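# Right two misplaced gears on the furnace tray lugs

## Task

Fix the two wrongly placed gears so that every gear on the furnace tray rests flat on its lug with the small end facing up, then release your grip.

## Robot and tools

Robot: two six-joint arms, left_arm and right_arm, each with a parallel two-finger gripper. Bases in the scene frame: left_arm at (-0.011, +0.243, 0) m, yaw quat_wxyz (+0.999, 0, 0, +0.033); right_arm at (-0.004, -0.251, 0) m, quat_wxyz (+0.998, 0, 0, -0.057). Scene frame: origin on the table top midway between the arms, +z up, +x out over the table, left_arm on the +y side. The arm names do not refer to image sides.

Tool execute_actions, argument actions: a list holding at most one item. An empty list only reads the current state. A move item is {"rows": [[...]], "steps": n} with 1 to 15 rows and steps up to 15 (default 15); each control step lasts 1/30 s and uses one row, the final row repeating if rows run out. A wait item is {"steps": n} with no rows, n up to 300; it counts from the previous result, and your reply time is included. Optional pictures (boolean) toggles camera images, which are on by default. A refused call moves nothing.

Each row is one flat list of 14 numbers, each in [-1, 1], covering both arms even if one is idle: left_arm waist, shoulder, elbow, wrist pitch, wrist yaw, wrist roll, gripper opening, then the same seven for right_arm. The six joint entries are offsets, not poses, scaled so 1.0 equals 1.264 rad (waist), 1.32 (shoulder), 1.276 (elbow), 1.83 (wrist pitch), 1.686 (wrist yaw), 2.022 (wrist roll). They are measured from the joint angles printed in the latest result that lists them; in the second or later call of a single reply, or before any result has listed them, they are measured from where the arm is when that action begins. They are never relative to the previous row. The opening entry is absolute: +1 fully open, -1 closed.

Joint ranges (rad), same for both arms: waist -2.880 to 2.880, shoulder 0.000 to 3.142, elbow 0.000 to 3.019, wrist pitch -1.693 to 1.571, wrist yaw -1.571 to 1.571, wrist roll -2.094 to 2.094. True ends may differ by up to 0.019 rad. A request more than 0.019 rad outward beyond a stated end is refused; requests past the real end are clipped there, and the result may print "joint sent to its limit" (possibly about an earlier, still-running action). No such message does not prove there is room left.

Motion limits: each step the joint target may lead the measured angle by at most 0.264 (waist), 0.32 (shoulder), 0.276 (elbow), 0.33 (wrist pitch), 0.186 (wrist yaw), 0.522 (wrist roll) rad, and all targets of an arm are pulled back if they would move its gripper more than 70 mm from where it is. Big offsets therefore take several actions. Arms keep heading to the last row's target while you think or wait, until everything has nearly stopped or a step is HELD. Sending zero offsets is not a pause: it drives joints back to the reference angles, and arms can sag over repeated actions. To keep a pose, put the corrective offsets toward the desired angles in the first call of a reply and zeros in later calls, increasing the correction if a joint still lags.

Results: the state line gives, per arm, end_effector_position (m) and end_effector_quat_wxyz in the scene frame; this point lies between the finger pads, about 1 cm behind the tips, fingers pointing along gripper +z and closing along its y axis. Printed positions can be off, more at long reach. Joint positions and Joint velocities list each arm's six joints (rad, rad/s) then finger-pad gap (m, m/s; 0.094 m fully open). grip_measured is the measured opening on the command scale, each gripper biased by up to about 1 mm of opening. To hold something, command about 0.03 below grip_measured (less for a gentler hold); per-pad force tops out near 50 to 62 N, less on thin parts. "joint command not followed" means a clearance check altered or blocked joint targets on some steps; HELD marks steps where your row was partly or fully not sent. MOTOR HOT appears from 85 °C; at 100 °C an OVER-TEMPERATURE FAULT drops that arm, so avoid long holds under load. Occasional tugs on held parts or pushes on loose ones may occur.

zoom_image: camera (cam_high, cam_low, cam_left_wrist, cam_right_wrist) and region [x0, y0, x1, y1] in pixels of that camera's last image, origin top-left, max 504 by 504. All images are 504x504. Calibration (K, distortion, T_world_to_cam) is supplied per camera; fixed cameras may be off by a couple of degrees and millimetres, and wrist camera poses follow the reported joints.

read_manual: optional section "licences"; returns URDF licence text only.

finished_scene: scene (integer, the current scene's number) ends and grades the scene irreversibly, after which the next task appears. Ending a reply without a tool call stops everything.

Avoid: knocking or placing anything off the table, dropping or slamming gears, pushing hard, and letting the arms collide or press on each other. Open the gripper fully at the end so nothing is held.

Each tool is called after "Request:" as name([rows], argument=value, ...), one row to a line, values as JSON.

## Session

Request:
execute_actions(actions=[])

Scene clock: 0.00 s of 6880.00 s.
left_arm: end_effector_position=(+0.5430, -0.1383, +0.1716) grip_measured=+1.000 end_effector_quat_wxyz=(-0.100, -0.416, +0.896, -0.121) | right_arm: end_effector_position=(+0.2993, -0.6377, +0.2480) grip_measured=+1.000 end_effector_quat_wxyz=(+0.030, +0.523, +0.852, -0.022)
Joint positions: left_arm=[-0.592  2.088  2.042 -1.438  0.303 -1.409  0.094] | right_arm=[-0.785  1.577  1.536 -1.458  0.02   0.201  0.094]
Joint velocities: left_arm=[ 0.005  0.005 -0.017 -0.002  0.022  0.022  0.   ] | right_arm=[-0.005 -0.005 -0.002 -0.017 -0.066 -0.007  0.   ]
camera_calibration (this result's frames):
cam_left_wrist: T_world_to_cam=[[0.763797, -0.629173, 0.144064, -0.526978], [-0.480661, -0.405474, 0.777532, 0.07453], [-0.430788, -0.663123, -0.612119, 0.37199], [0, 0, 0, 1]] pos_world=[0.598577, -0.0546656, 0.245671]
cam_right_wrist: T_world_to_cam=[[-0.892121, -0.451409, 0.0187237, -0.0278579], [-0.378985, 0.770263, 0.512899, 0.480909], [-0.245949, 0.450472, -0.858245, 0.695601], [0, 0, 0, 1]] pos_world=[0.328487, -0.69635, 0.35086]

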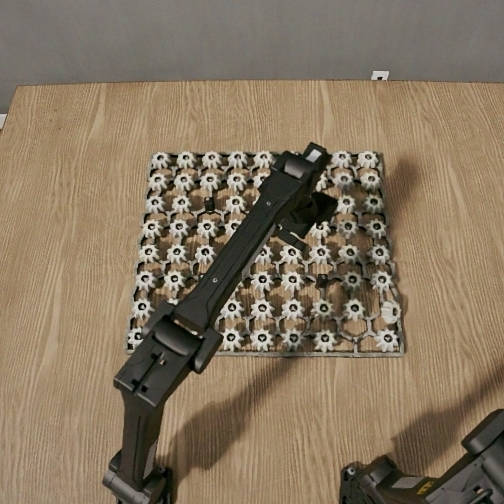

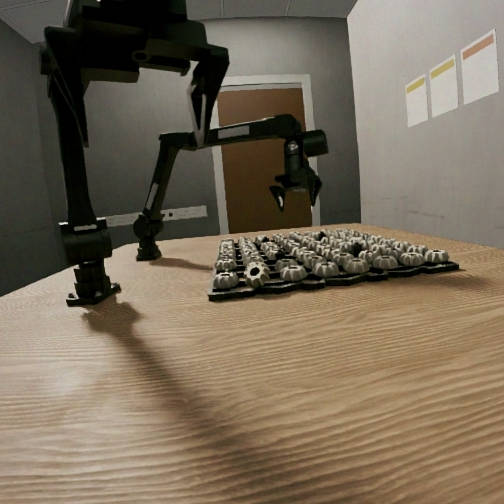

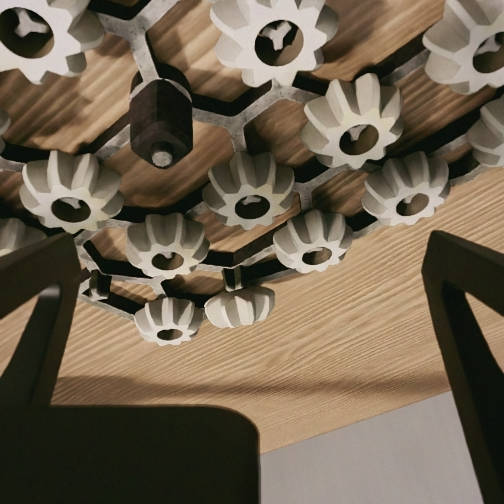

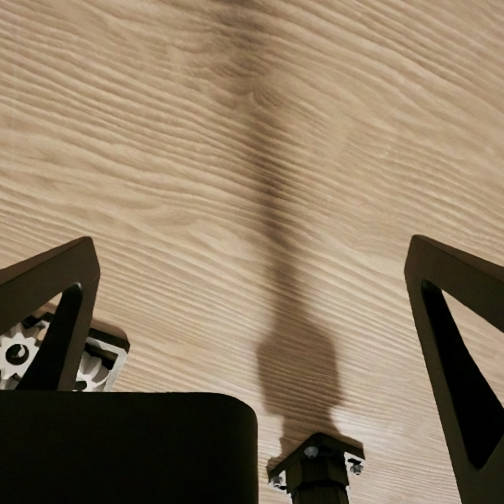

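Clear the left arm first.

Request:
execute_actions([
  {"rows":[[0,-0.3,0,0,0,0,1,0,0,0,0,0,0,1],[0,-0.3,0,0,0,0,1,0,0,0,0,0,0,1],[0,-0.3,0,0,0,0,1,0,0,0,0,0,0,1],[0.9,-0.4,0,0,-0.18,0.7,1,0,0,0,0,0,0,1]]},
], pictures=false)

Request:
execute_actions([
  {"steps":75},
])

Request:
zoom_image(camera="cam_high", region=[110,130,430,380])

Scene clock: 4.80 s of 6880.00 s.
left_arm: end_effector_position=(+0.5920, +0.0019, +0.2739) grip_measured=+1.000 end_effector_quat_wxyz=(+0.063, -0.375, +0.918, -0.115) | right_arm: end_effector_position=(+0.2993, -0.6377, +0.2480) grip_measured=+1.000 end_effector_quat_wxyz=(+0.030, +0.523, +0.852, -0.022)
Joint positions: left_arm=[-0.424  1.901  2.019 -1.438  0.082 -1.143  0.094] | right_arm=[-0.785  1.577  1.536 -1.458  0.02   0.201  0.094]
Joint velocities: left_arm=[ 0.64  -0.474 -0.002  0.007 -0.271  0.667  0.   ] | right_arm=[-0.015 -0.015 -0.007  0.002 -0.007 -0.066  0.   ]
Steps of this call (steps 1 to 90: nothing new was sent; then 1.30 s passed at rest; steps 91 to 105: all 15 steps of this action). Readings (joint positions):
91: left_arm=[-0.592 2.083 2.041 -1.438 0.303 -1.409] | right_arm=[-0.785 1.577 1.536 -1.458 0.020 0.201]
92: left_arm=[-0.592 2.076 2.033 -1.438 0.303 -1.409] | right_arm=[-0.785 1.577 1.536 -1.458 0.020 0.201]
94: left_arm=[-0.589 2.055 2.021 -1.438 0.286 -1.392] | right_arm=[-0.785 1.577 1.536 -1.458 0.020 0.201]
98: left_arm=[-0.555 2.005 2.019 -1.438 0.199 -1.302] | right_arm=[-0.785 1.577 1.536 -1.458 0.020 0.201]
105: the state above

Scene clock: 7.30 s of 6880.00 s.
left_arm: end_effector_position=(+0.4569, +0.5681, +0.4679) grip_measured=+1.000 end_effector_quat_wxyz=(+0.272, -0.290, +0.914, +0.085) | right_arm: end_effector_position=(+0.2993, -0.6377, +0.2480) grip_measured=+1.000 end_effector_quat_wxyz=(+0.030, +0.523, +0.852, -0.022)
Joint positions: left_arm=[ 0.541  1.573  2.019 -1.438 -0.002 -0.006  0.094] | right_arm=[-0.785  1.577  1.536 -1.458  0.02   0.201  0.094]
Joint velocities: left_arm=[-0.005 -0.015  0.002 -0.027 -0.022  0.037  0.   ] | right_arm=[ 0.005 -0.015  0.002 -0.007 -0.022  0.037  0.   ]
Steps of this call (steps 1 to 60: the robot went on to your last target; steps 61 to 75: nothing new was sent). Readings (joint positions):
1: left_arm=[-0.402 1.885 2.019 -1.438 0.073 -1.120] | right_arm=[-0.785 1.577 1.536 -1.458 0.020 0.201]
2: left_arm=[-0.379 1.869 2.019 -1.438 0.065 -1.097] | right_arm=[-0.785 1.577 1.536 -1.458 0.020 0.201]
4: left_arm=[-0.333 1.836 2.019 -1.438 0.051 -1.049] | right_arm=[-0.785 1.577 1.536 -1.458 0.020 0.201]
8: left_arm=[-0.230 1.771 2.019 -1.438 0.032 -0.940] | right_arm=[-0.785 1.577 1.536 -1.458 0.020 0.201]
75: the state above
All arms were judged still, so your last target was given up. Only a new action makes them travel on or press farther. Fingers that are still opening or closing keep moving.
camera_calibration (this result's frames):
cam_left_wrist: T_world_to_cam=[[0.566139, -0.824305, 0.00274574, 0.207864], [-0.823699, -0.565589, 0.0403702, 0.681786], [-0.0317244, -0.0251168, -0.999181, 0.620966], [0, 0, 0, 1]] pos_world=[0.463606, 0.57255, 0.592363]
cam_right_wrist: T_world_to_cam=[[-0.892121, -0.451409, 0.0187237, -0.0278579], [-0.378985, 0.770263, 0.512899, 0.480909], [-0.245949, 0.450472, -0.858245, 0.695601], [0, 0, 0, 1]] pos_world=[0.328487, -0.69635, 0.35086]

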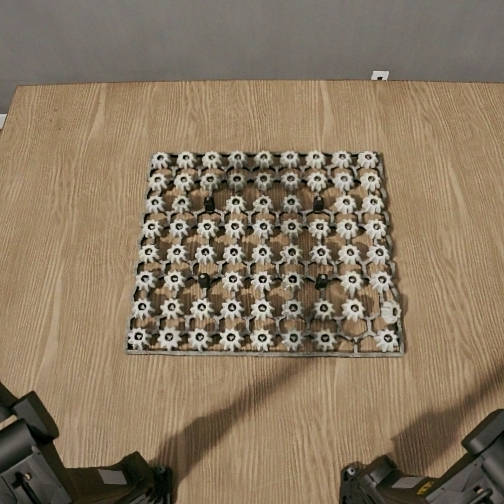

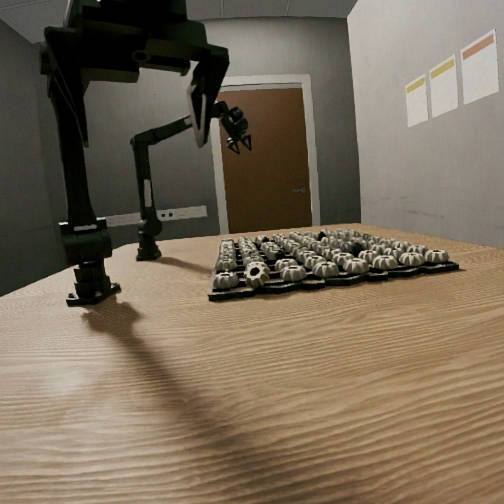

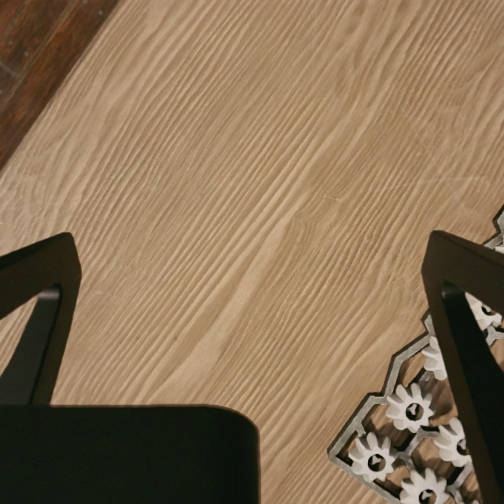

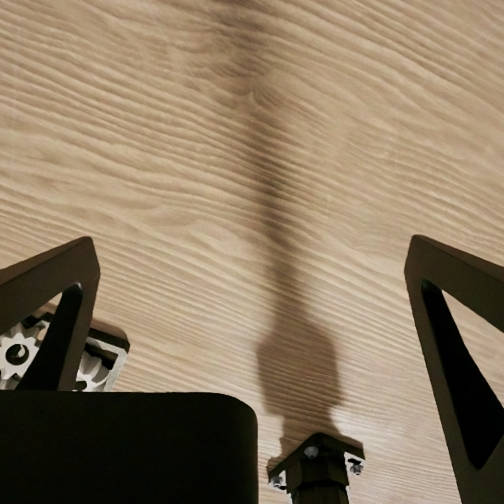

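Region (110, 130, 430, 380) of cam_high's 504x504 image, scaled by 1.575, with more detail than that image has; it fills the top 394 rows of this view, and the rest is white.

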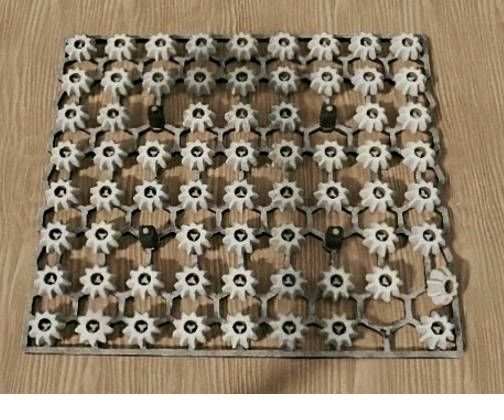

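Request:
execute_actions([
  {"rows":[[0,0,0,0,0,0,1,0.625,-0.083,-0.343,0.14,0,-0.1,0.45]]},
], pictures=false)

Request:
execute_actions([
  {"steps":60},
])

Scene clock: 18.07 s of 6880.00 s.
left_arm: end_effector_position=(+0.4569, +0.5681, +0.4679) grip_measured=+1.000 end_effector_quat_wxyz=(+0.272, -0.290, +0.914, +0.085) | right_arm: end_effector_position=(+0.3895, -0.3724, +0.1367) grip_measured=+0.452 end_effector_quat_wxyz=(-0.007, +0.171, +0.985, -0.012)
Joint positions: left_arm=[ 0.541  1.573  2.019 -1.438 -0.002 -0.006  0.094] | right_arm=[-0.176  1.481  1.13  -1.231  0.025  0.054  0.068]
Joint velocities: left_arm=[-0.005 -0.005  0.002 -0.002  0.051 -0.007  0.   ] | right_arm=[ 1.734  0.005 -0.173  0.134 -0.051 -0.227 -0.001]
Steps of this call (steps 1 to 90: nothing new was sent; then 7.27 s passed at rest; steps 91 to 105: all 15 steps of this action). Readings (joint positions):
91: left_arm=[0.541 1.573 2.019 -1.438 -0.002 -0.006] | right_arm=[-0.777 1.571 1.520 -1.434 0.024 0.189]
92: left_arm=[0.541 1.573 2.019 -1.438 -0.002 -0.006] | right_arm=[-0.764 1.554 1.483 -1.389 0.027 0.173]
94: left_arm=[0.541 1.573 2.019 -1.438 -0.002 -0.006] | right_arm=[-0.706 1.521 1.402 -1.335 0.027 0.147]
98: left_arm=[0.541 1.573 2.019 -1.438 -0.002 -0.006] | right_arm=[-0.546 1.484 1.256 -1.278 0.026 0.107]
105: the state above

Scene clock: 20.07 s of 6880.00 s.
left_arm: end_effector_position=(+0.4569, +0.5681, +0.4679) grip_measured=+1.000 end_effector_quat_wxyz=(+0.272, -0.290, +0.914, +0.085) | right_arm: end_effector_position=(+0.4024, -0.3000, +0.1337) grip_measured=+0.452 end_effector_quat_wxyz=(-0.002, +0.060, +0.998, -0.010)
Joint positions: left_arm=[ 0.541  1.573  2.019 -1.438 -0.002 -0.006  0.094] | right_arm=[ 0.002  1.472  1.112 -1.213  0.019  0.009  0.068]
Joint velocities: left_arm=[ 0.015 -0.005  0.002  0.007 -0.007 -0.007  0.   ] | right_arm=[-0.015 -0.015  0.012 -0.002  0.007  0.007 -0.001]
Steps of this call (steps 1 to 30: the robot went on to your last target; steps 31 to 60: nothing new was sent). Readings (joint positions):
1: left_arm=[0.541 1.573 2.019 -1.438 -0.002 -0.006] | right_arm=[-0.117 1.481 1.125 -1.226 0.024 0.046]
2: left_arm=[0.541 1.573 2.019 -1.438 -0.002 -0.006] | right_arm=[-0.060 1.481 1.122 -1.219 0.022 0.039]
4: left_arm=[0.541 1.573 2.019 -1.438 -0.002 -0.006] | right_arm=[0.026 1.481 1.117 -1.213 0.016 0.026]
8: left_arm=[0.541 1.573 2.019 -1.438 -0.002 -0.006] | right_arm=[0.048 1.477 1.112 -1.213 0.015 0.013]
60: the state above
All arms were judged still, so your last target was given up. Only a new action makes them travel on or press farther. Fingers that are still opening or closing keep moving.
camera_calibration (this result's frames):
cam_left_wrist: T_world_to_cam=[[0.566139, -0.824305, 0.00274574, 0.207864], [-0.823699, -0.565589, 0.0403702, 0.681786], [-0.0317244, -0.0251168, -0.999181, 0.620966], [0, 0, 0, 1]] pos_world=[0.463606, 0.57255, 0.592363]
cam_right_wrist: T_world_to_cam=[[-0.120755, -0.992149, 0.0325291, -0.255779], [-0.808221, 0.117289, 0.57708, 0.286698], [-0.576365, 0.0433944, -0.816039, 0.475859], [0, 0, 0, 1]] pos_world=[0.475097, -0.308047, 0.231192]

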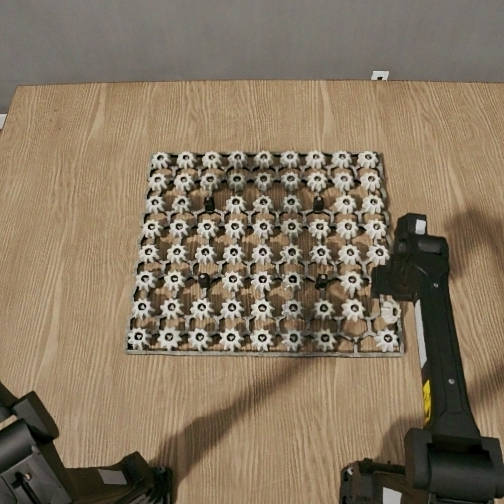

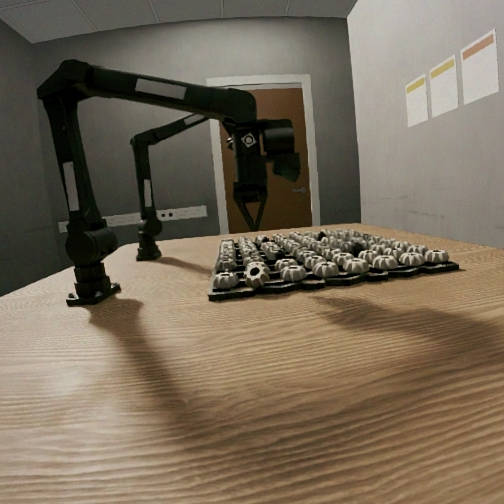

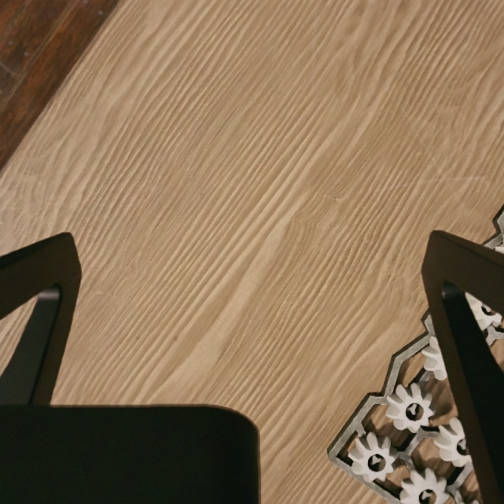

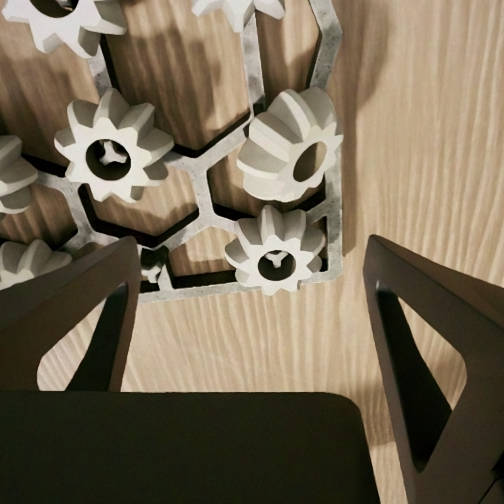

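Request:
execute_actions([
  {"rows":[[0,0,0,0,0,0,1,-0.036,0,0,0,0,0,0.45],[0,0,0,0,0,0,1,-0.036,0,0,0,0,0,0.45],[0,0,0,0,0,0,1,-0.036,0,0,0,0,0,0.45],[0,0,0,0,0,0,1,-0.036,0.025,-0.03,0.04,0,0,0.45],[0,0,0,0,0,0,1,-0.036,0.05,-0.06,0.08,0,0,0.45],[0,0,0,0,0,0,1,-0.036,0.075,-0.09,0.12,0,0,0.45],[0,0,0,0,0,0,1,-0.036,0.095,-0.115,0.15,0,0,0.45]]},
])

Scene clock: 30.47 s of 6880.00 s.
left_arm: end_effector_position=(+0.4569, +0.5681, +0.4679) grip_measured=+1.000 end_effector_quat_wxyz=(+0.272, -0.290, +0.914, +0.085) | right_arm: end_effector_position=(+0.3893, -0.3169, +0.0254) grip_measured=+0.452 end_effector_quat_wxyz=(-0.024, +0.083, +0.996, -0.008)
Joint positions: left_arm=[ 0.541  1.573  2.019 -1.438 -0.002 -0.006  0.094] | right_arm=[-0.045  1.62   0.96  -0.957  0.019  0.009  0.068]
Joint velocities: left_arm=[-0.005 -0.015 -0.007 -0.002  0.022 -0.037  0.   ] | right_arm=[-0.005  0.063 -0.066 -0.002 -0.007  0.051  0.   ]
Steps of this call (steps 1 to 90: nothing new was sent; then 6.90 s passed at rest; steps 91 to 105: all 15 steps of this action). Readings (joint positions):
91: left_arm=[0.541 1.573 2.019 -1.438 -0.002 -0.006] | right_arm=[-0.001 1.472 1.112 -1.213 0.019 0.009]
92: left_arm=[0.541 1.573 2.019 -1.438 -0.002 -0.006] | right_arm=[-0.006 1.472 1.112 -1.213 0.019 0.009]
94: left_arm=[0.541 1.573 2.019 -1.438 -0.002 -0.006] | right_arm=[-0.023 1.472 1.108 -1.202 0.019 0.009]
98: left_arm=[0.541 1.573 2.019 -1.438 -0.002 -0.006] | right_arm=[-0.044 1.502 1.039 -1.027 0.019 0.009]
105: the state above
camera_calibration (this result's frames):
cam_left_wrist: T_world_to_cam=[[0.566139, -0.824305, 0.00274574, 0.207864], [-0.823699, -0.565589, 0.0403702, 0.681786], [-0.0317244, -0.0251168, -0.999181, 0.620966], [0, 0, 0, 1]] pos_world=[0.463606, 0.57255, 0.592363]
cam_right_wrist: T_world_to_cam=[[-0.164983, -0.98576, 0.0325358, -0.251423], [-0.775752, 0.150065, 0.612935, 0.337434], [-0.609089, 0.0758842, -0.789463, 0.403121], [0, 0, 0, 1]] pos_world=[0.465822, -0.32907, 0.119604]

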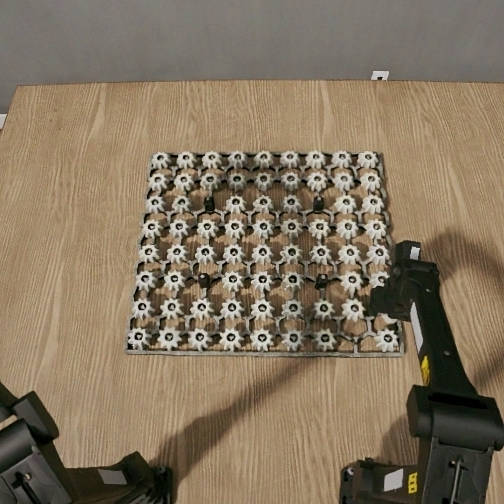

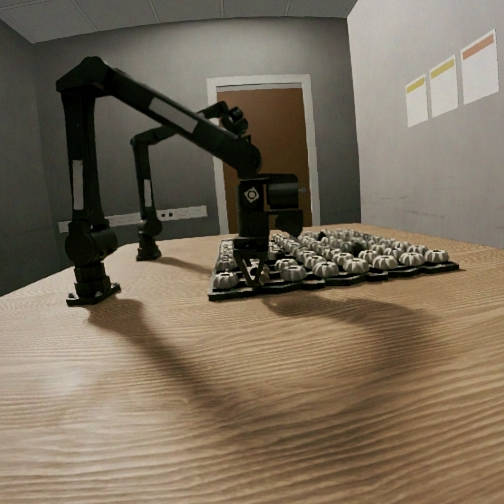

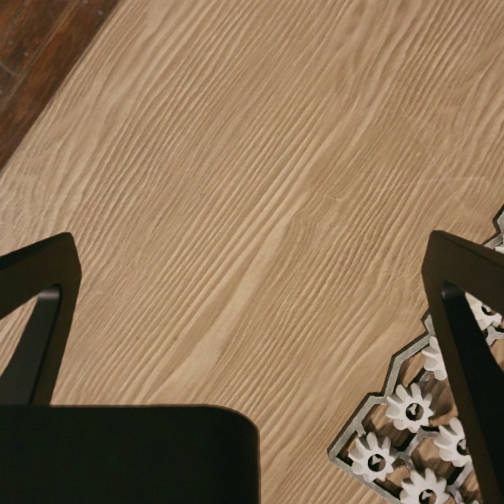

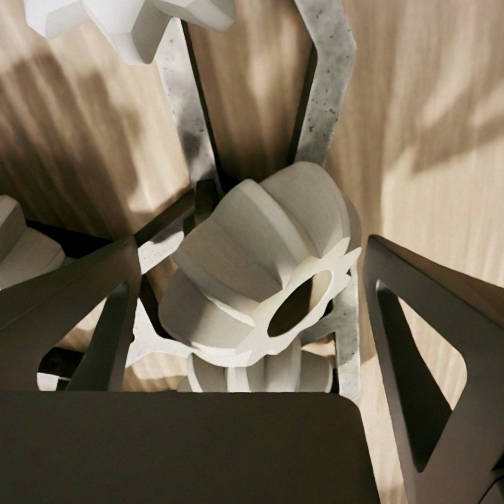

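Request:
execute_actions([
  {"rows":[[0,0,0,0,0,0,1,0.01,0.006,0.015,0,0,0,0.45],[0,0,0,0,0,0,1,0.015,0.01,0.025,0,0,0,0.45],[0,0,0,0,0,0,1,0.02,0.014,0.03,0,0,0,0.44],[0,0,0,0,0,0,1,0.025,0.018,0.035,0,0,0,0.42],[0,0,0,0,0,0,1,0.03,0.018,0.035,0,0,0,0.4]]},
])

Scene clock: 39.27 s of 6880.00 s.
left_arm: end_effector_position=(+0.4569, +0.5681, +0.4679) grip_measured=+1.000 end_effector_quat_wxyz=(+0.272, -0.290, +0.914, +0.085) | right_arm: end_effector_position=(+0.3912, -0.3049, +0.0214) grip_measured=+0.402 end_effector_quat_wxyz=(-0.026, +0.067, +0.997, -0.009)
Joint positions: left_arm=[ 0.541  1.573  2.019 -1.438 -0.002 -0.006  0.094] | right_arm=[-0.013  1.63   0.959 -0.951  0.021  0.009  0.066]
Joint velocities: left_arm=[-0.005 -0.005 -0.007  0.007 -0.022 -0.022  0.   ] | right_arm=[-0.005 -0.005 -0.012 -0.007  0.007 -0.037 -0.   ]
Steps of this call (steps 1 to 30: the robot went on to your last target; steps 31 to 90: nothing new was sent; then 5.30 s passed at rest; steps 91 to 105: all 15 steps of this action). Readings (joint positions):
91: left_arm=[0.541 1.573 2.019 -1.438 -0.002 -0.006] | right_arm=[-0.044 1.597 0.959 -0.951 0.019 0.009]
92: left_arm=[0.541 1.573 2.019 -1.438 -0.002 -0.006] | right_arm=[-0.043 1.599 0.959 -0.951 0.019 0.009]
94: left_arm=[0.541 1.573 2.019 -1.438 -0.002 -0.006] | right_arm=[-0.037 1.607 0.959 -0.951 0.019 0.009]
98: left_arm=[0.541 1.573 2.019 -1.438 -0.002 -0.006] | right_arm=[-0.021 1.626 0.959 -0.951 0.025 0.009]
105: the state above
camera_calibration (this result's frames):
cam_left_wrist: T_world_to_cam=[[0.566139, -0.824305, 0.00274574, 0.207864], [-0.823699, -0.565589, 0.0403702, 0.681786], [-0.0317244, -0.0251168, -0.999181, 0.620966], [0, 0, 0, 1]] pos_world=[0.463606, 0.57255, 0.592363]
cam_right_wrist: T_world_to_cam=[[-0.13342, -0.990446, 0.0348564, -0.252903], [-0.777159, 0.126384, 0.616482, 0.332833], [-0.614998, 0.0551618, -0.786597, 0.396133], [0, 0, 0, 1]] pos_world=[0.468543, -0.314403, 0.115227]

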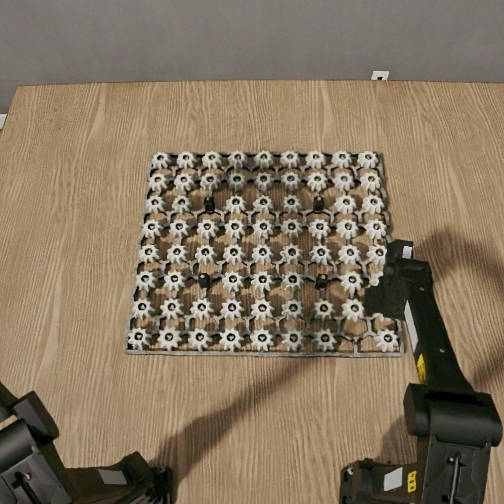

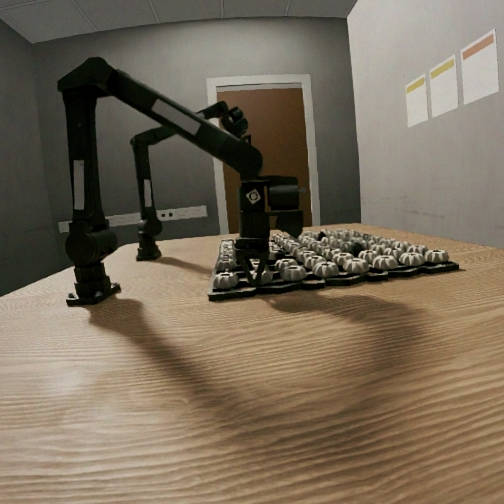

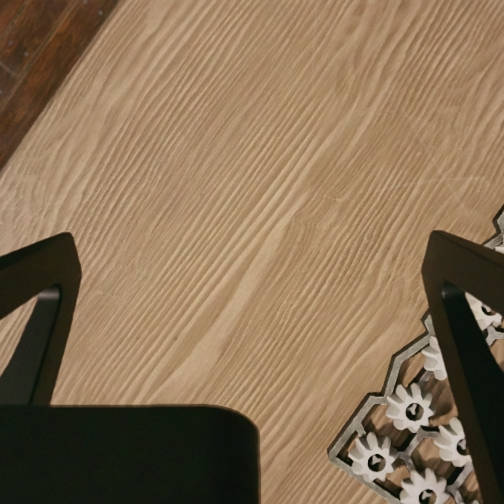

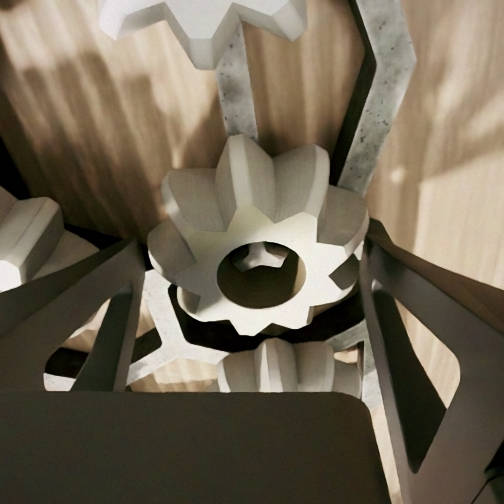

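Request:
execute_actions([
  {"rows":[[0,0,0,0,0,0,1,-0.004,0,0,0,0,0,0.45],[0,0,0,0,0,0,1,-0.004,0,0,0,0,0,0.45],[0,0,0,0,0,0,1,-0.004,0,0,0,0,0,0.45],[0,0,0,0,0,0,1,-0.004,-0.05,0.06,-0.08,0,0,0.45],[0,0,0,0,0,0,1,-0.004,-0.1,0.13,-0.15,0,0,0.45],[0,0,0,0,0,0,1,-0.004,-0.12,0.15,-0.16,0,0,0.45],[0,0,0,0,0,0,1,-0.004,-0.12,0.15,-0.16,0,0,0.45],[0,0,0,0,0,0,1,-0.004,-0.12,0.15,-0.16,0,0,0.45],[0,0,0,0,0,0,1,-0.3,-0.15,0.15,-0.16,0,0,0.45]]},
], pictures=false)

Request:
execute_actions([
  {"steps":20},
])

Request:
zoom_image(camera="cam_high", region=[120,140,280,360])

Request:
zoom_image(camera="cam_high", region=[250,140,410,360])

Scene clock: 48.70 s of 6880.00 s.
left_arm: end_effector_position=(+0.4569, +0.5681, +0.4679) grip_measured=+1.000 end_effector_quat_wxyz=(+0.272, -0.290, +0.914, +0.085) | right_arm: end_effector_position=(+0.3660, -0.3926, +0.1300) grip_measured=+0.449 end_effector_quat_wxyz=(-0.004, +0.183, +0.983, -0.008)
Joint positions: left_arm=[ 0.541  1.573  2.019 -1.438 -0.002 -0.006  0.094] | right_arm=[-0.245  1.444  1.072 -1.203  0.016  0.009  0.068]
Joint velocities: left_arm=[-0.005 -0.015 -0.017 -0.002  0.051  0.022  0.   ] | right_arm=[-1.519 -0.288  0.286 -0.222 -0.007 -0.022  0.   ]
Steps of this call (steps 1 to 15: the robot went on to your last target; steps 16 to 90: nothing new was sent; then 5.93 s passed at rest; steps 91 to 105: all 15 steps of this action). Readings (joint positions):
91: left_arm=[0.541 1.573 2.019 -1.438 -0.002 -0.006] | right_arm=[-0.013 1.630 0.959 -0.951 0.021 0.009]
92: left_arm=[0.541 1.573 2.019 -1.438 -0.002 -0.006] | right_arm=[-0.013 1.630 0.959 -0.951 0.021 0.009]
94: left_arm=[0.541 1.573 2.019 -1.438 -0.002 -0.006] | right_arm=[-0.013 1.628 0.964 -0.974 0.021 0.009]
98: left_arm=[0.541 1.573 2.019 -1.438 -0.002 -0.006] | right_arm=[-0.013 1.572 1.004 -1.137 0.021 0.009]
105: the state above

Scene clock: 49.37 s of 6880.00 s.
left_arm: end_effector_position=(+0.4569, +0.5681, +0.4679) grip_measured=+1.000 end_effector_quat_wxyz=(+0.272, -0.290, +0.914, +0.085) | right_arm: end_effector_position=(+0.3487, -0.4504, +0.1540) grip_measured=+0.449 end_effector_quat_wxyz=(+0.013, +0.254, +0.967, -0.015)
Joint positions: left_arm=[ 0.541  1.573  2.019 -1.438 -0.002 -0.006  0.094] | right_arm=[-0.392  1.422  1.115 -1.232  0.023  0.009  0.068]
Joint velocities: left_arm=[-0.015 -0.005 -0.017  0.002  0.095  0.022  0.   ] | right_arm=[-0.005 -0.005  0.002 -0.002  0.081  0.007 -0.   ]
Steps of this call (steps 1 to 20: the robot went on to your last target). Readings (joint positions):
1: left_arm=[0.541 1.573 2.019 -1.438 -0.002 -0.006] | right_arm=[-0.297 1.436 1.083 -1.212 0.017 0.009]
2: left_arm=[0.541 1.573 2.019 -1.438 -0.002 -0.006] | right_arm=[-0.346 1.431 1.094 -1.219 0.020 0.009]
4: left_arm=[0.541 1.573 2.019 -1.438 -0.002 -0.006] | right_arm=[-0.415 1.425 1.111 -1.225 0.025 0.009]
8: left_arm=[0.541 1.573 2.019 -1.438 -0.002 -0.006] | right_arm=[-0.425 1.422 1.115 -1.231 0.026 0.009]
20: the state above
camera_calibration (this result's frames):
cam_left_wrist: T_world_to_cam=[[0.566139, -0.824305, 0.00274574, 0.207864], [-0.823699, -0.565589, 0.0403702, 0.681786], [-0.0317244, -0.0251168, -0.999181, 0.620966], [0, 0, 0, 1]] pos_world=[0.463606, 0.57255, 0.592363]
cam_right_wrist: T_world_to_cam=[[-0.492778, -0.869426, 0.0356163, -0.227614], [-0.71752, 0.429154, 0.548627, 0.362456], [-0.492275, 0.244796, -0.835308, 0.532364], [0, 0, 0, 1]] pos_world=[0.409976, -0.483763, 0.253941]

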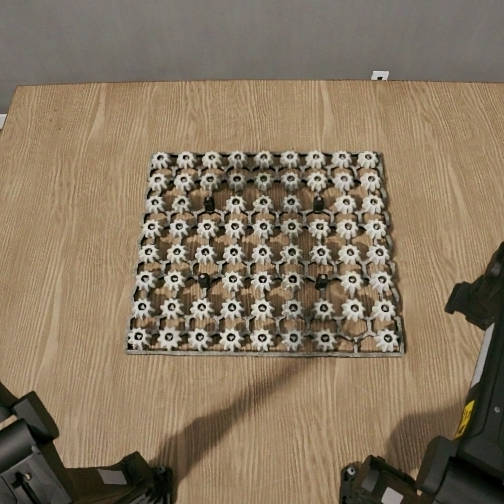

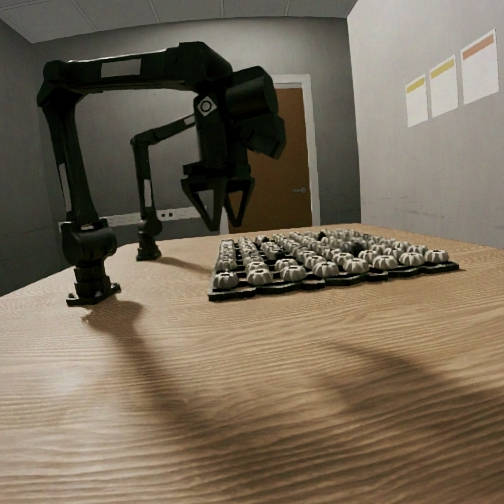

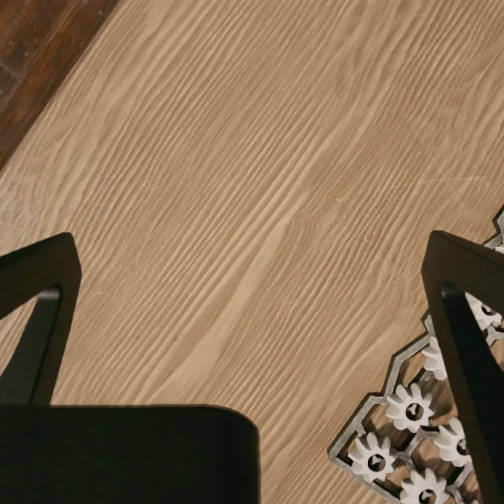

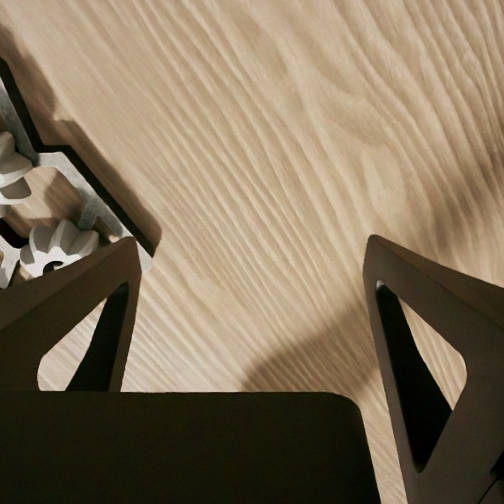

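Region (120, 140, 280, 360) of cam_high's 504x504 image, scaled by 2.291, with more detail than that image has; it fills the left 367 columns of this view, and the rest is white.

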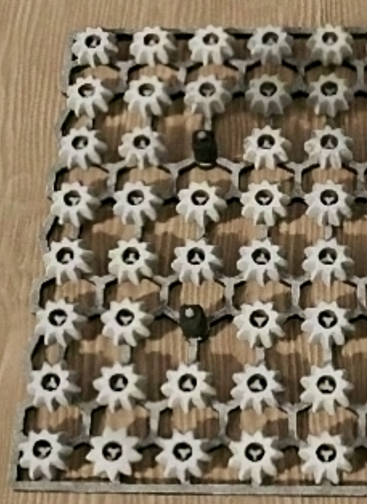

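Region (250, 140, 410, 360) of cam_high's 504x504 image, scaled by 2.291, with more detail than that image has; it fills the left 367 columns of this view, and the rest is white.

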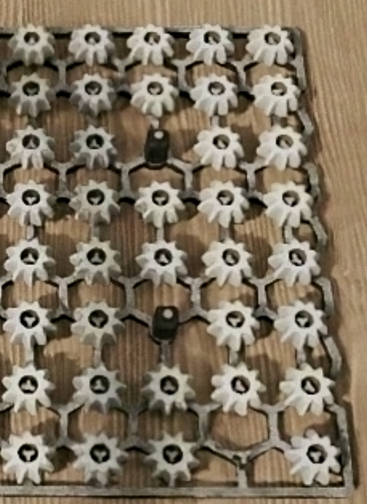

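Request:
zoom_image(camera="cam_high", region=[120,290,250,360])

Request:
zoom_image(camera="cam_low", region=[200,225,300,290])

Region (120, 290, 250, 360) of cam_high's 504x504 image, scaled by 3.877, with more detail than that image has; it fills the top 271 rows of this view, and the rest is white.

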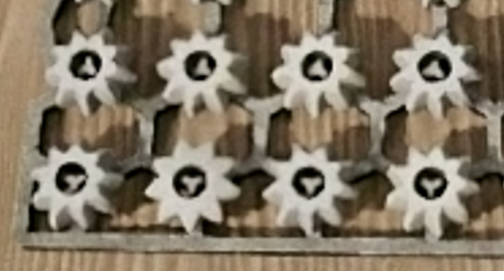

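Region (200, 225, 300, 290) of cam_low's 504x504 image, scaled by 5.040, with more detail than that image has; it fills the top 328 rows of this view, and the rest is white.

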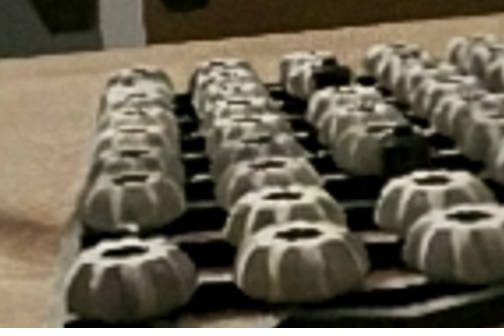

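Request:
execute_actions([
  {"rows":[[-0.548,-0.218,-0.863,0.128,0,0,0.45,0,0,0,0,0,0,0.45]]},
], pictures=false)

Request:
execute_actions([
  {"steps":75},
])

Scene clock: 85.13 s of 6880.00 s.
left_arm: end_effector_position=(+0.4474, +0.2698, +0.2922) grip_measured=+0.453 end_effector_quat_wxyz=(+0.176, -0.032, +0.984, +0.007) | right_arm: end_effector_position=(+0.3487, -0.4504, +0.1540) grip_measured=+0.449 end_effector_quat_wxyz=(+0.013, +0.254, +0.967, -0.015)
Joint positions: left_arm=[-0.009  1.316  1.339 -1.24  -0.006 -0.006  0.068] | right_arm=[-0.392  1.422  1.115 -1.232  0.023  0.009  0.068]
Joint velocities: left_arm=[-1.138 -0.034 -1.336  0.193 -0.037 -0.051 -0.   ] | right_arm=[-0.005  0.005 -0.007 -0.017 -0.022  0.022 -0.   ]
Steps of this call (steps 1 to 15: the robot went on to your last target; steps 16 to 90: nothing new was sent; then 32.27 s passed at rest; steps 91 to 105: all 15 steps of this action). Readings (joint positions):
91: left_arm=[0.534 1.564 1.999 -1.417 -0.005 -0.006] | right_arm=[-0.392 1.422 1.115 -1.232 0.023 0.009]
92: left_arm=[0.521 1.540 1.953 -1.380 -0.007 -0.006] | right_arm=[-0.392 1.422 1.115 -1.232 0.023 0.009]
94: left_arm=[0.467 1.486 1.852 -1.334 -0.007 -0.006] | right_arm=[-0.392 1.422 1.115 -1.232 0.023 0.009]
98: left_arm=[0.301 1.383 1.655 -1.278 -0.007 -0.006] | right_arm=[-0.392 1.422 1.115 -1.232 0.023 0.009]
105: the state above

Scene clock: 87.63 s of 6880.00 s.
left_arm: end_effector_position=(+0.3041, +0.2140, +0.1095) grip_measured=+0.453 end_effector_quat_wxyz=(-0.035, +0.042, +0.998, +0.003) | right_arm: end_effector_position=(+0.3487, -0.4504, +0.1540) grip_measured=+0.449 end_effector_quat_wxyz=(+0.013, +0.254, +0.967, -0.015)
Joint positions: left_arm=[-0.158  1.301  0.872 -1.213 -0.002 -0.006  0.068] | right_arm=[-0.392  1.422  1.115 -1.232  0.023  0.009  0.068]
Joint velocities: left_arm=[-0.005 -0.005 -0.007 -0.022 -0.037  0.022 -0.   ] | right_arm=[-0.005 -0.015 -0.002 -0.007 -0.022 -0.022 -0.002]
Steps of this call (steps 1 to 30: the robot went on to your last target; steps 31 to 75: nothing new was sent). Readings (joint positions):
1: left_arm=[-0.046 1.316 1.289 -1.235 -0.005 -0.006] | right_arm=[-0.392 1.422 1.115 -1.232 0.023 0.009]
2: left_arm=[-0.077 1.316 1.235 -1.230 -0.004 -0.006] | right_arm=[-0.392 1.422 1.115 -1.232 0.023 0.009]
4: left_arm=[-0.125 1.316 1.120 -1.222 -0.002 -0.006] | right_arm=[-0.392 1.422 1.115 -1.232 0.023 0.009]
8: left_arm=[-0.158 1.316 0.906 -1.216 -0.002 -0.006] | right_arm=[-0.392 1.422 1.115 -1.232 0.023 0.009]
75: the state above
All arms were judged still, so your last target was given up. Only a new action makes them travel on or press farther. Fingers that are still opening or closing keep moving.
camera_calibration (this result's frames):
cam_left_wrist: T_world_to_cam=[[-0.094046, -0.995553, 0.00544444, 0.240559], [-0.76748, 0.075982, 0.636554, 0.150483], [-0.634137, 0.0556869, -0.771213, 0.390066], [0, 0, 0, 1]] pos_world=[0.385472, 0.206334, 0.203724]
cam_right_wrist: T_world_to_cam=[[-0.492778, -0.869426, 0.0356163, -0.227614], [-0.71752, 0.429154, 0.548627, 0.362456], [-0.492275, 0.244796, -0.835308, 0.532364], [0, 0, 0, 1]] pos_world=[0.409976, -0.483763, 0.253941]

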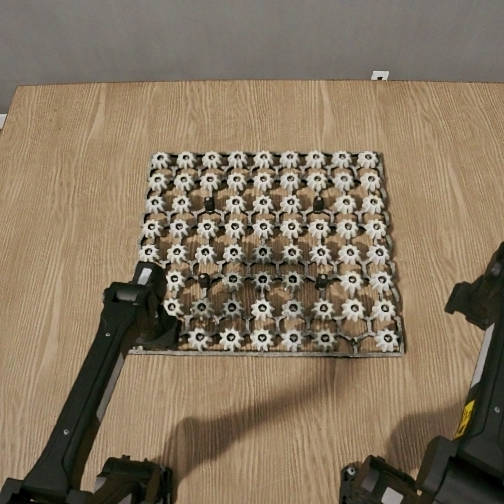

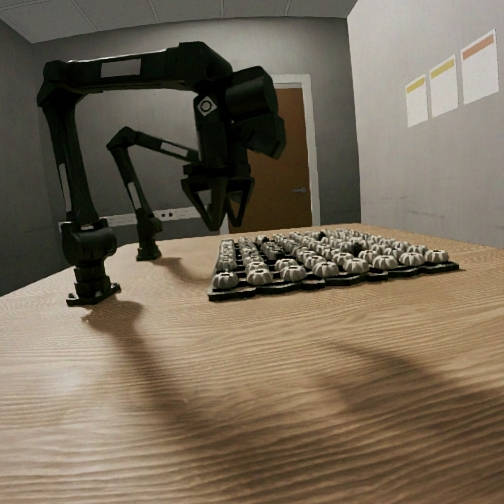

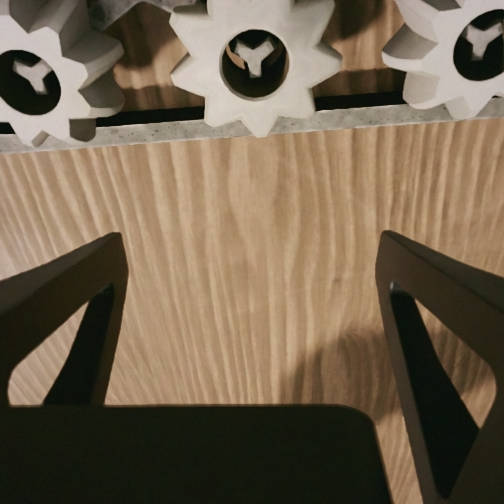

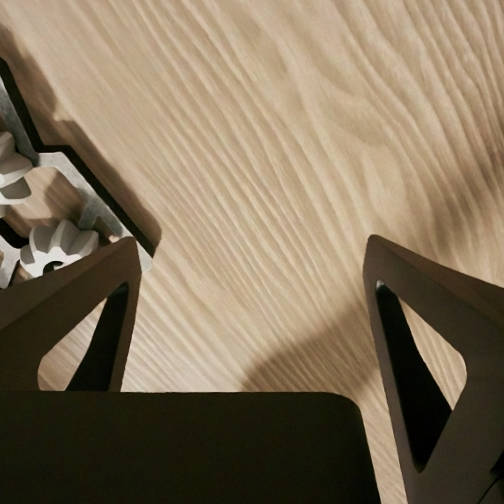

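Request:
execute_actions(actions=[])

Scene clock: 101.93 s of 6880.00 s.
left_arm: end_effector_position=(+0.3041, +0.2140, +0.1095) grip_measured=+0.453 end_effector_quat_wxyz=(-0.035, +0.042, +0.998, +0.003) | right_arm: end_effector_position=(+0.3487, -0.4504, +0.1540) grip_measured=+0.449 end_effector_quat_wxyz=(+0.013, +0.254, +0.967, -0.015)
Joint positions: left_arm=[-0.158  1.301  0.872 -1.213 -0.002 -0.006  0.068] | right_arm=[-0.392  1.422  1.115 -1.232  0.023  0.009  0.068]
Joint velocities: left_arm=[-0.005 -0.005 -0.007  0.007  0.037  0.051 -0.001] | right_arm=[-0.005 -0.005 -0.007 -0.012  0.051 -0.051 -0.   ]
Steps of this call (steps 1 to 90: nothing new was sent; then 11.30 s passed at rest). Readings (joint positions):
1: left_arm=[-0.158 1.301 0.872 -1.213 -0.002 -0.006] | right_arm=[-0.392 1.422 1.115 -1.232 0.023 0.009]
2: left_arm=[-0.158 1.301 0.872 -1.213 -0.002 -0.006] | right_arm=[-0.392 1.422 1.115 -1.232 0.023 0.009]
4: left_arm=[-0.158 1.301 0.872 -1.213 -0.002 -0.006] | right_arm=[-0.392 1.422 1.115 -1.232 0.023 0.009]
8: left_arm=[-0.158 1.301 0.872 -1.213 -0.002 -0.006] | right_arm=[-0.392 1.422 1.115 -1.232 0.023 0.009]
90: the state above
camera_calibration (this result's frames):
cam_left_wrist: T_world_to_cam=[[-0.094046, -0.995553, 0.00544444, 0.240559], [-0.76748, 0.075982, 0.636554, 0.150483], [-0.634137, 0.0556869, -0.771213, 0.390066], [0, 0, 0, 1]] pos_world=[0.385472, 0.206334, 0.203724]
cam_right_wrist: T_world_to_cam=[[-0.492778, -0.869426, 0.0356163, -0.227614], [-0.71752, 0.429154, 0.548627, 0.362456], [-0.492275, 0.244796, -0.835308, 0.532364], [0, 0, 0, 1]] pos_world=[0.409976, -0.483763, 0.253941]

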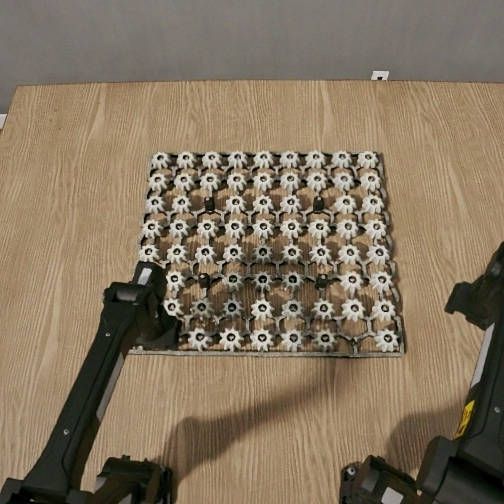

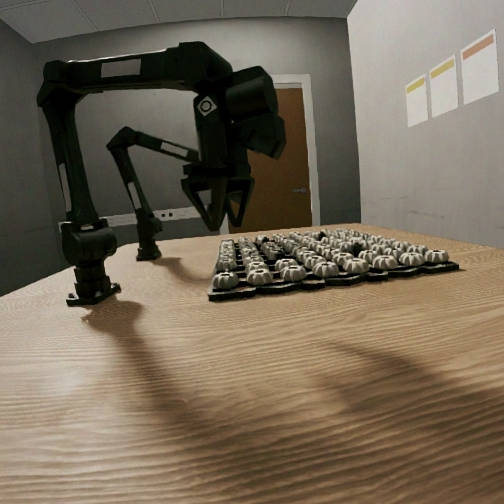

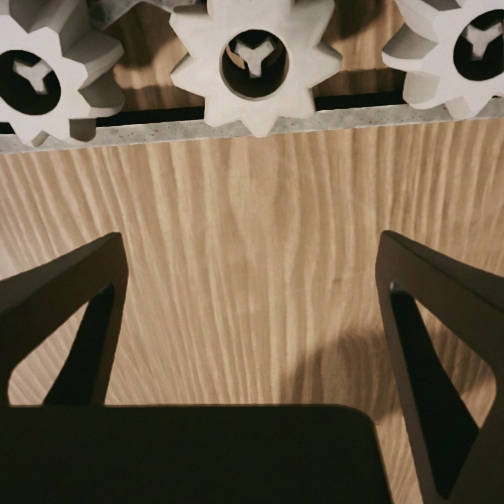

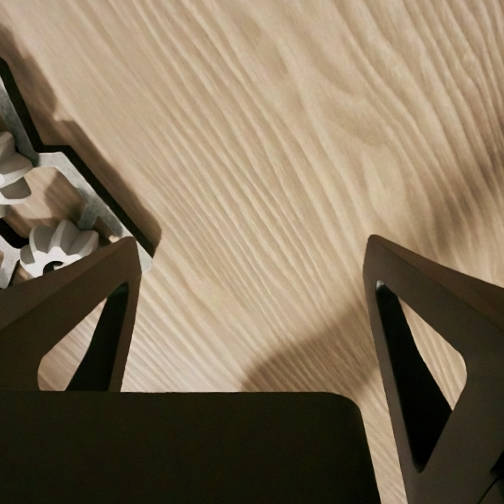

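Request:
execute_actions([
  {"rows":[[0.008,0.045,0.07,0.02,0,0,0.45,0,0,0,0,0,0,0.45]],"steps":15},
])

Scene clock: 105.57 s of 6880.00 s.
left_arm: end_effector_position=(+0.3260, +0.2129, +0.1039) grip_measured=+0.453 end_effector_quat_wxyz=(-0.031, +0.041, +0.999, +0.003) | right_arm: end_effector_position=(+0.3487, -0.4504, +0.1540) grip_measured=+0.449 end_effector_quat_wxyz=(+0.013, +0.254, +0.967, -0.015)
Joint positions: left_arm=[-0.155  1.361  0.912 -1.183 -0.002 -0.006  0.068] | right_arm=[-0.392  1.422  1.115 -1.232  0.023  0.009  0.068]
Joint velocities: left_arm=[-0.005 -0.015 -0.007  0.002  0.007  0.037  0.002] | right_arm=[-0.005  0.005 -0.012  0.007  0.037 -0.022 -0.   ]
Steps of this call (steps 1 to 90: nothing new was sent; then 0.13 s passed at rest; steps 91 to 105: all 15 steps of this action). Readings (joint positions):
91: left_arm=[-0.158 1.305 0.874 -1.210 -0.002 -0.006] | right_arm=[-0.392 1.422 1.115 -1.232 0.023 0.009]
92: left_arm=[-0.157 1.313 0.881 -1.205 -0.002 -0.006] | right_arm=[-0.392 1.422 1.115 -1.232 0.023 0.009]
94: left_arm=[-0.156 1.338 0.899 -1.194 -0.002 -0.006] | right_arm=[-0.392 1.422 1.115 -1.232 0.023 0.009]
98: left_arm=[-0.155 1.361 0.912 -1.183 -0.002 -0.006] | right_arm=[-0.392 1.422 1.115 -1.232 0.023 0.009]
105: the state above
camera_calibration (this result's frames):
cam_left_wrist: T_world_to_cam=[[-0.0914388, -0.995796, 0.0054141, 0.240767], [-0.773692, 0.0744649, 0.629171, 0.174095], [-0.626929, 0.0533417, -0.777248, 0.398514], [0, 0, 0, 1]] pos_world=[0.406551, 0.205533, 0.198905]
cam_right_wrist: T_world_to_cam=[[-0.492778, -0.869426, 0.0356163, -0.227614], [-0.71752, 0.429154, 0.548627, 0.362456], [-0.492275, 0.244796, -0.835308, 0.532364], [0, 0, 0, 1]] pos_world=[0.409976, -0.483763, 0.253941]

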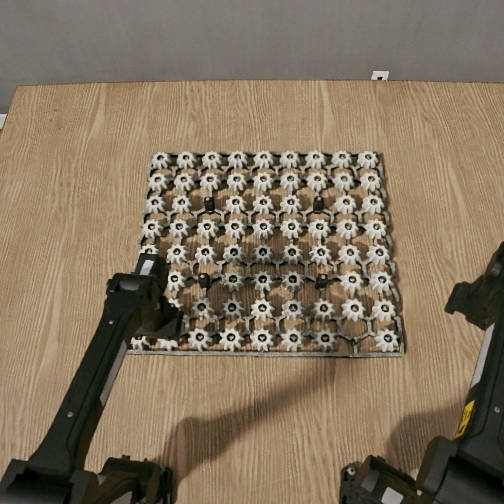

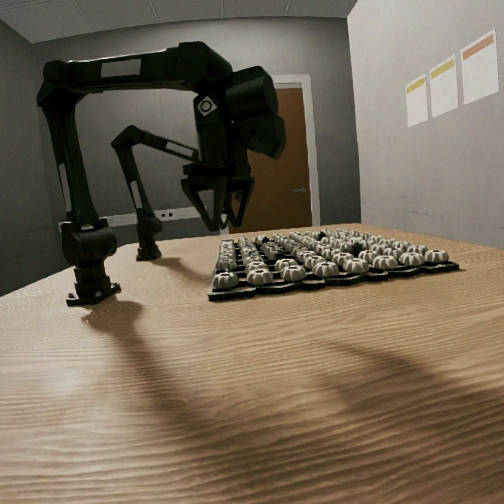

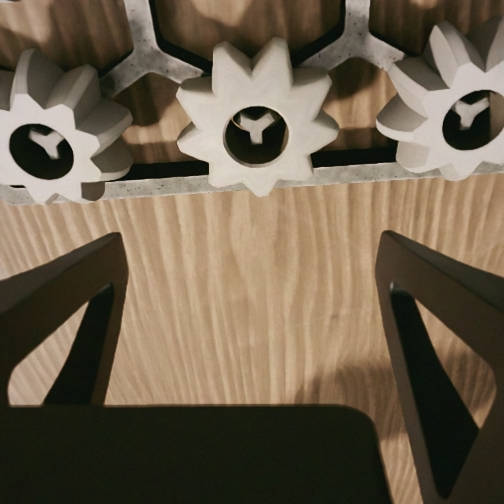

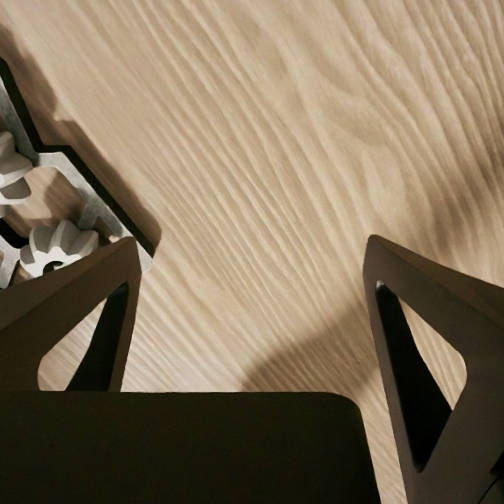

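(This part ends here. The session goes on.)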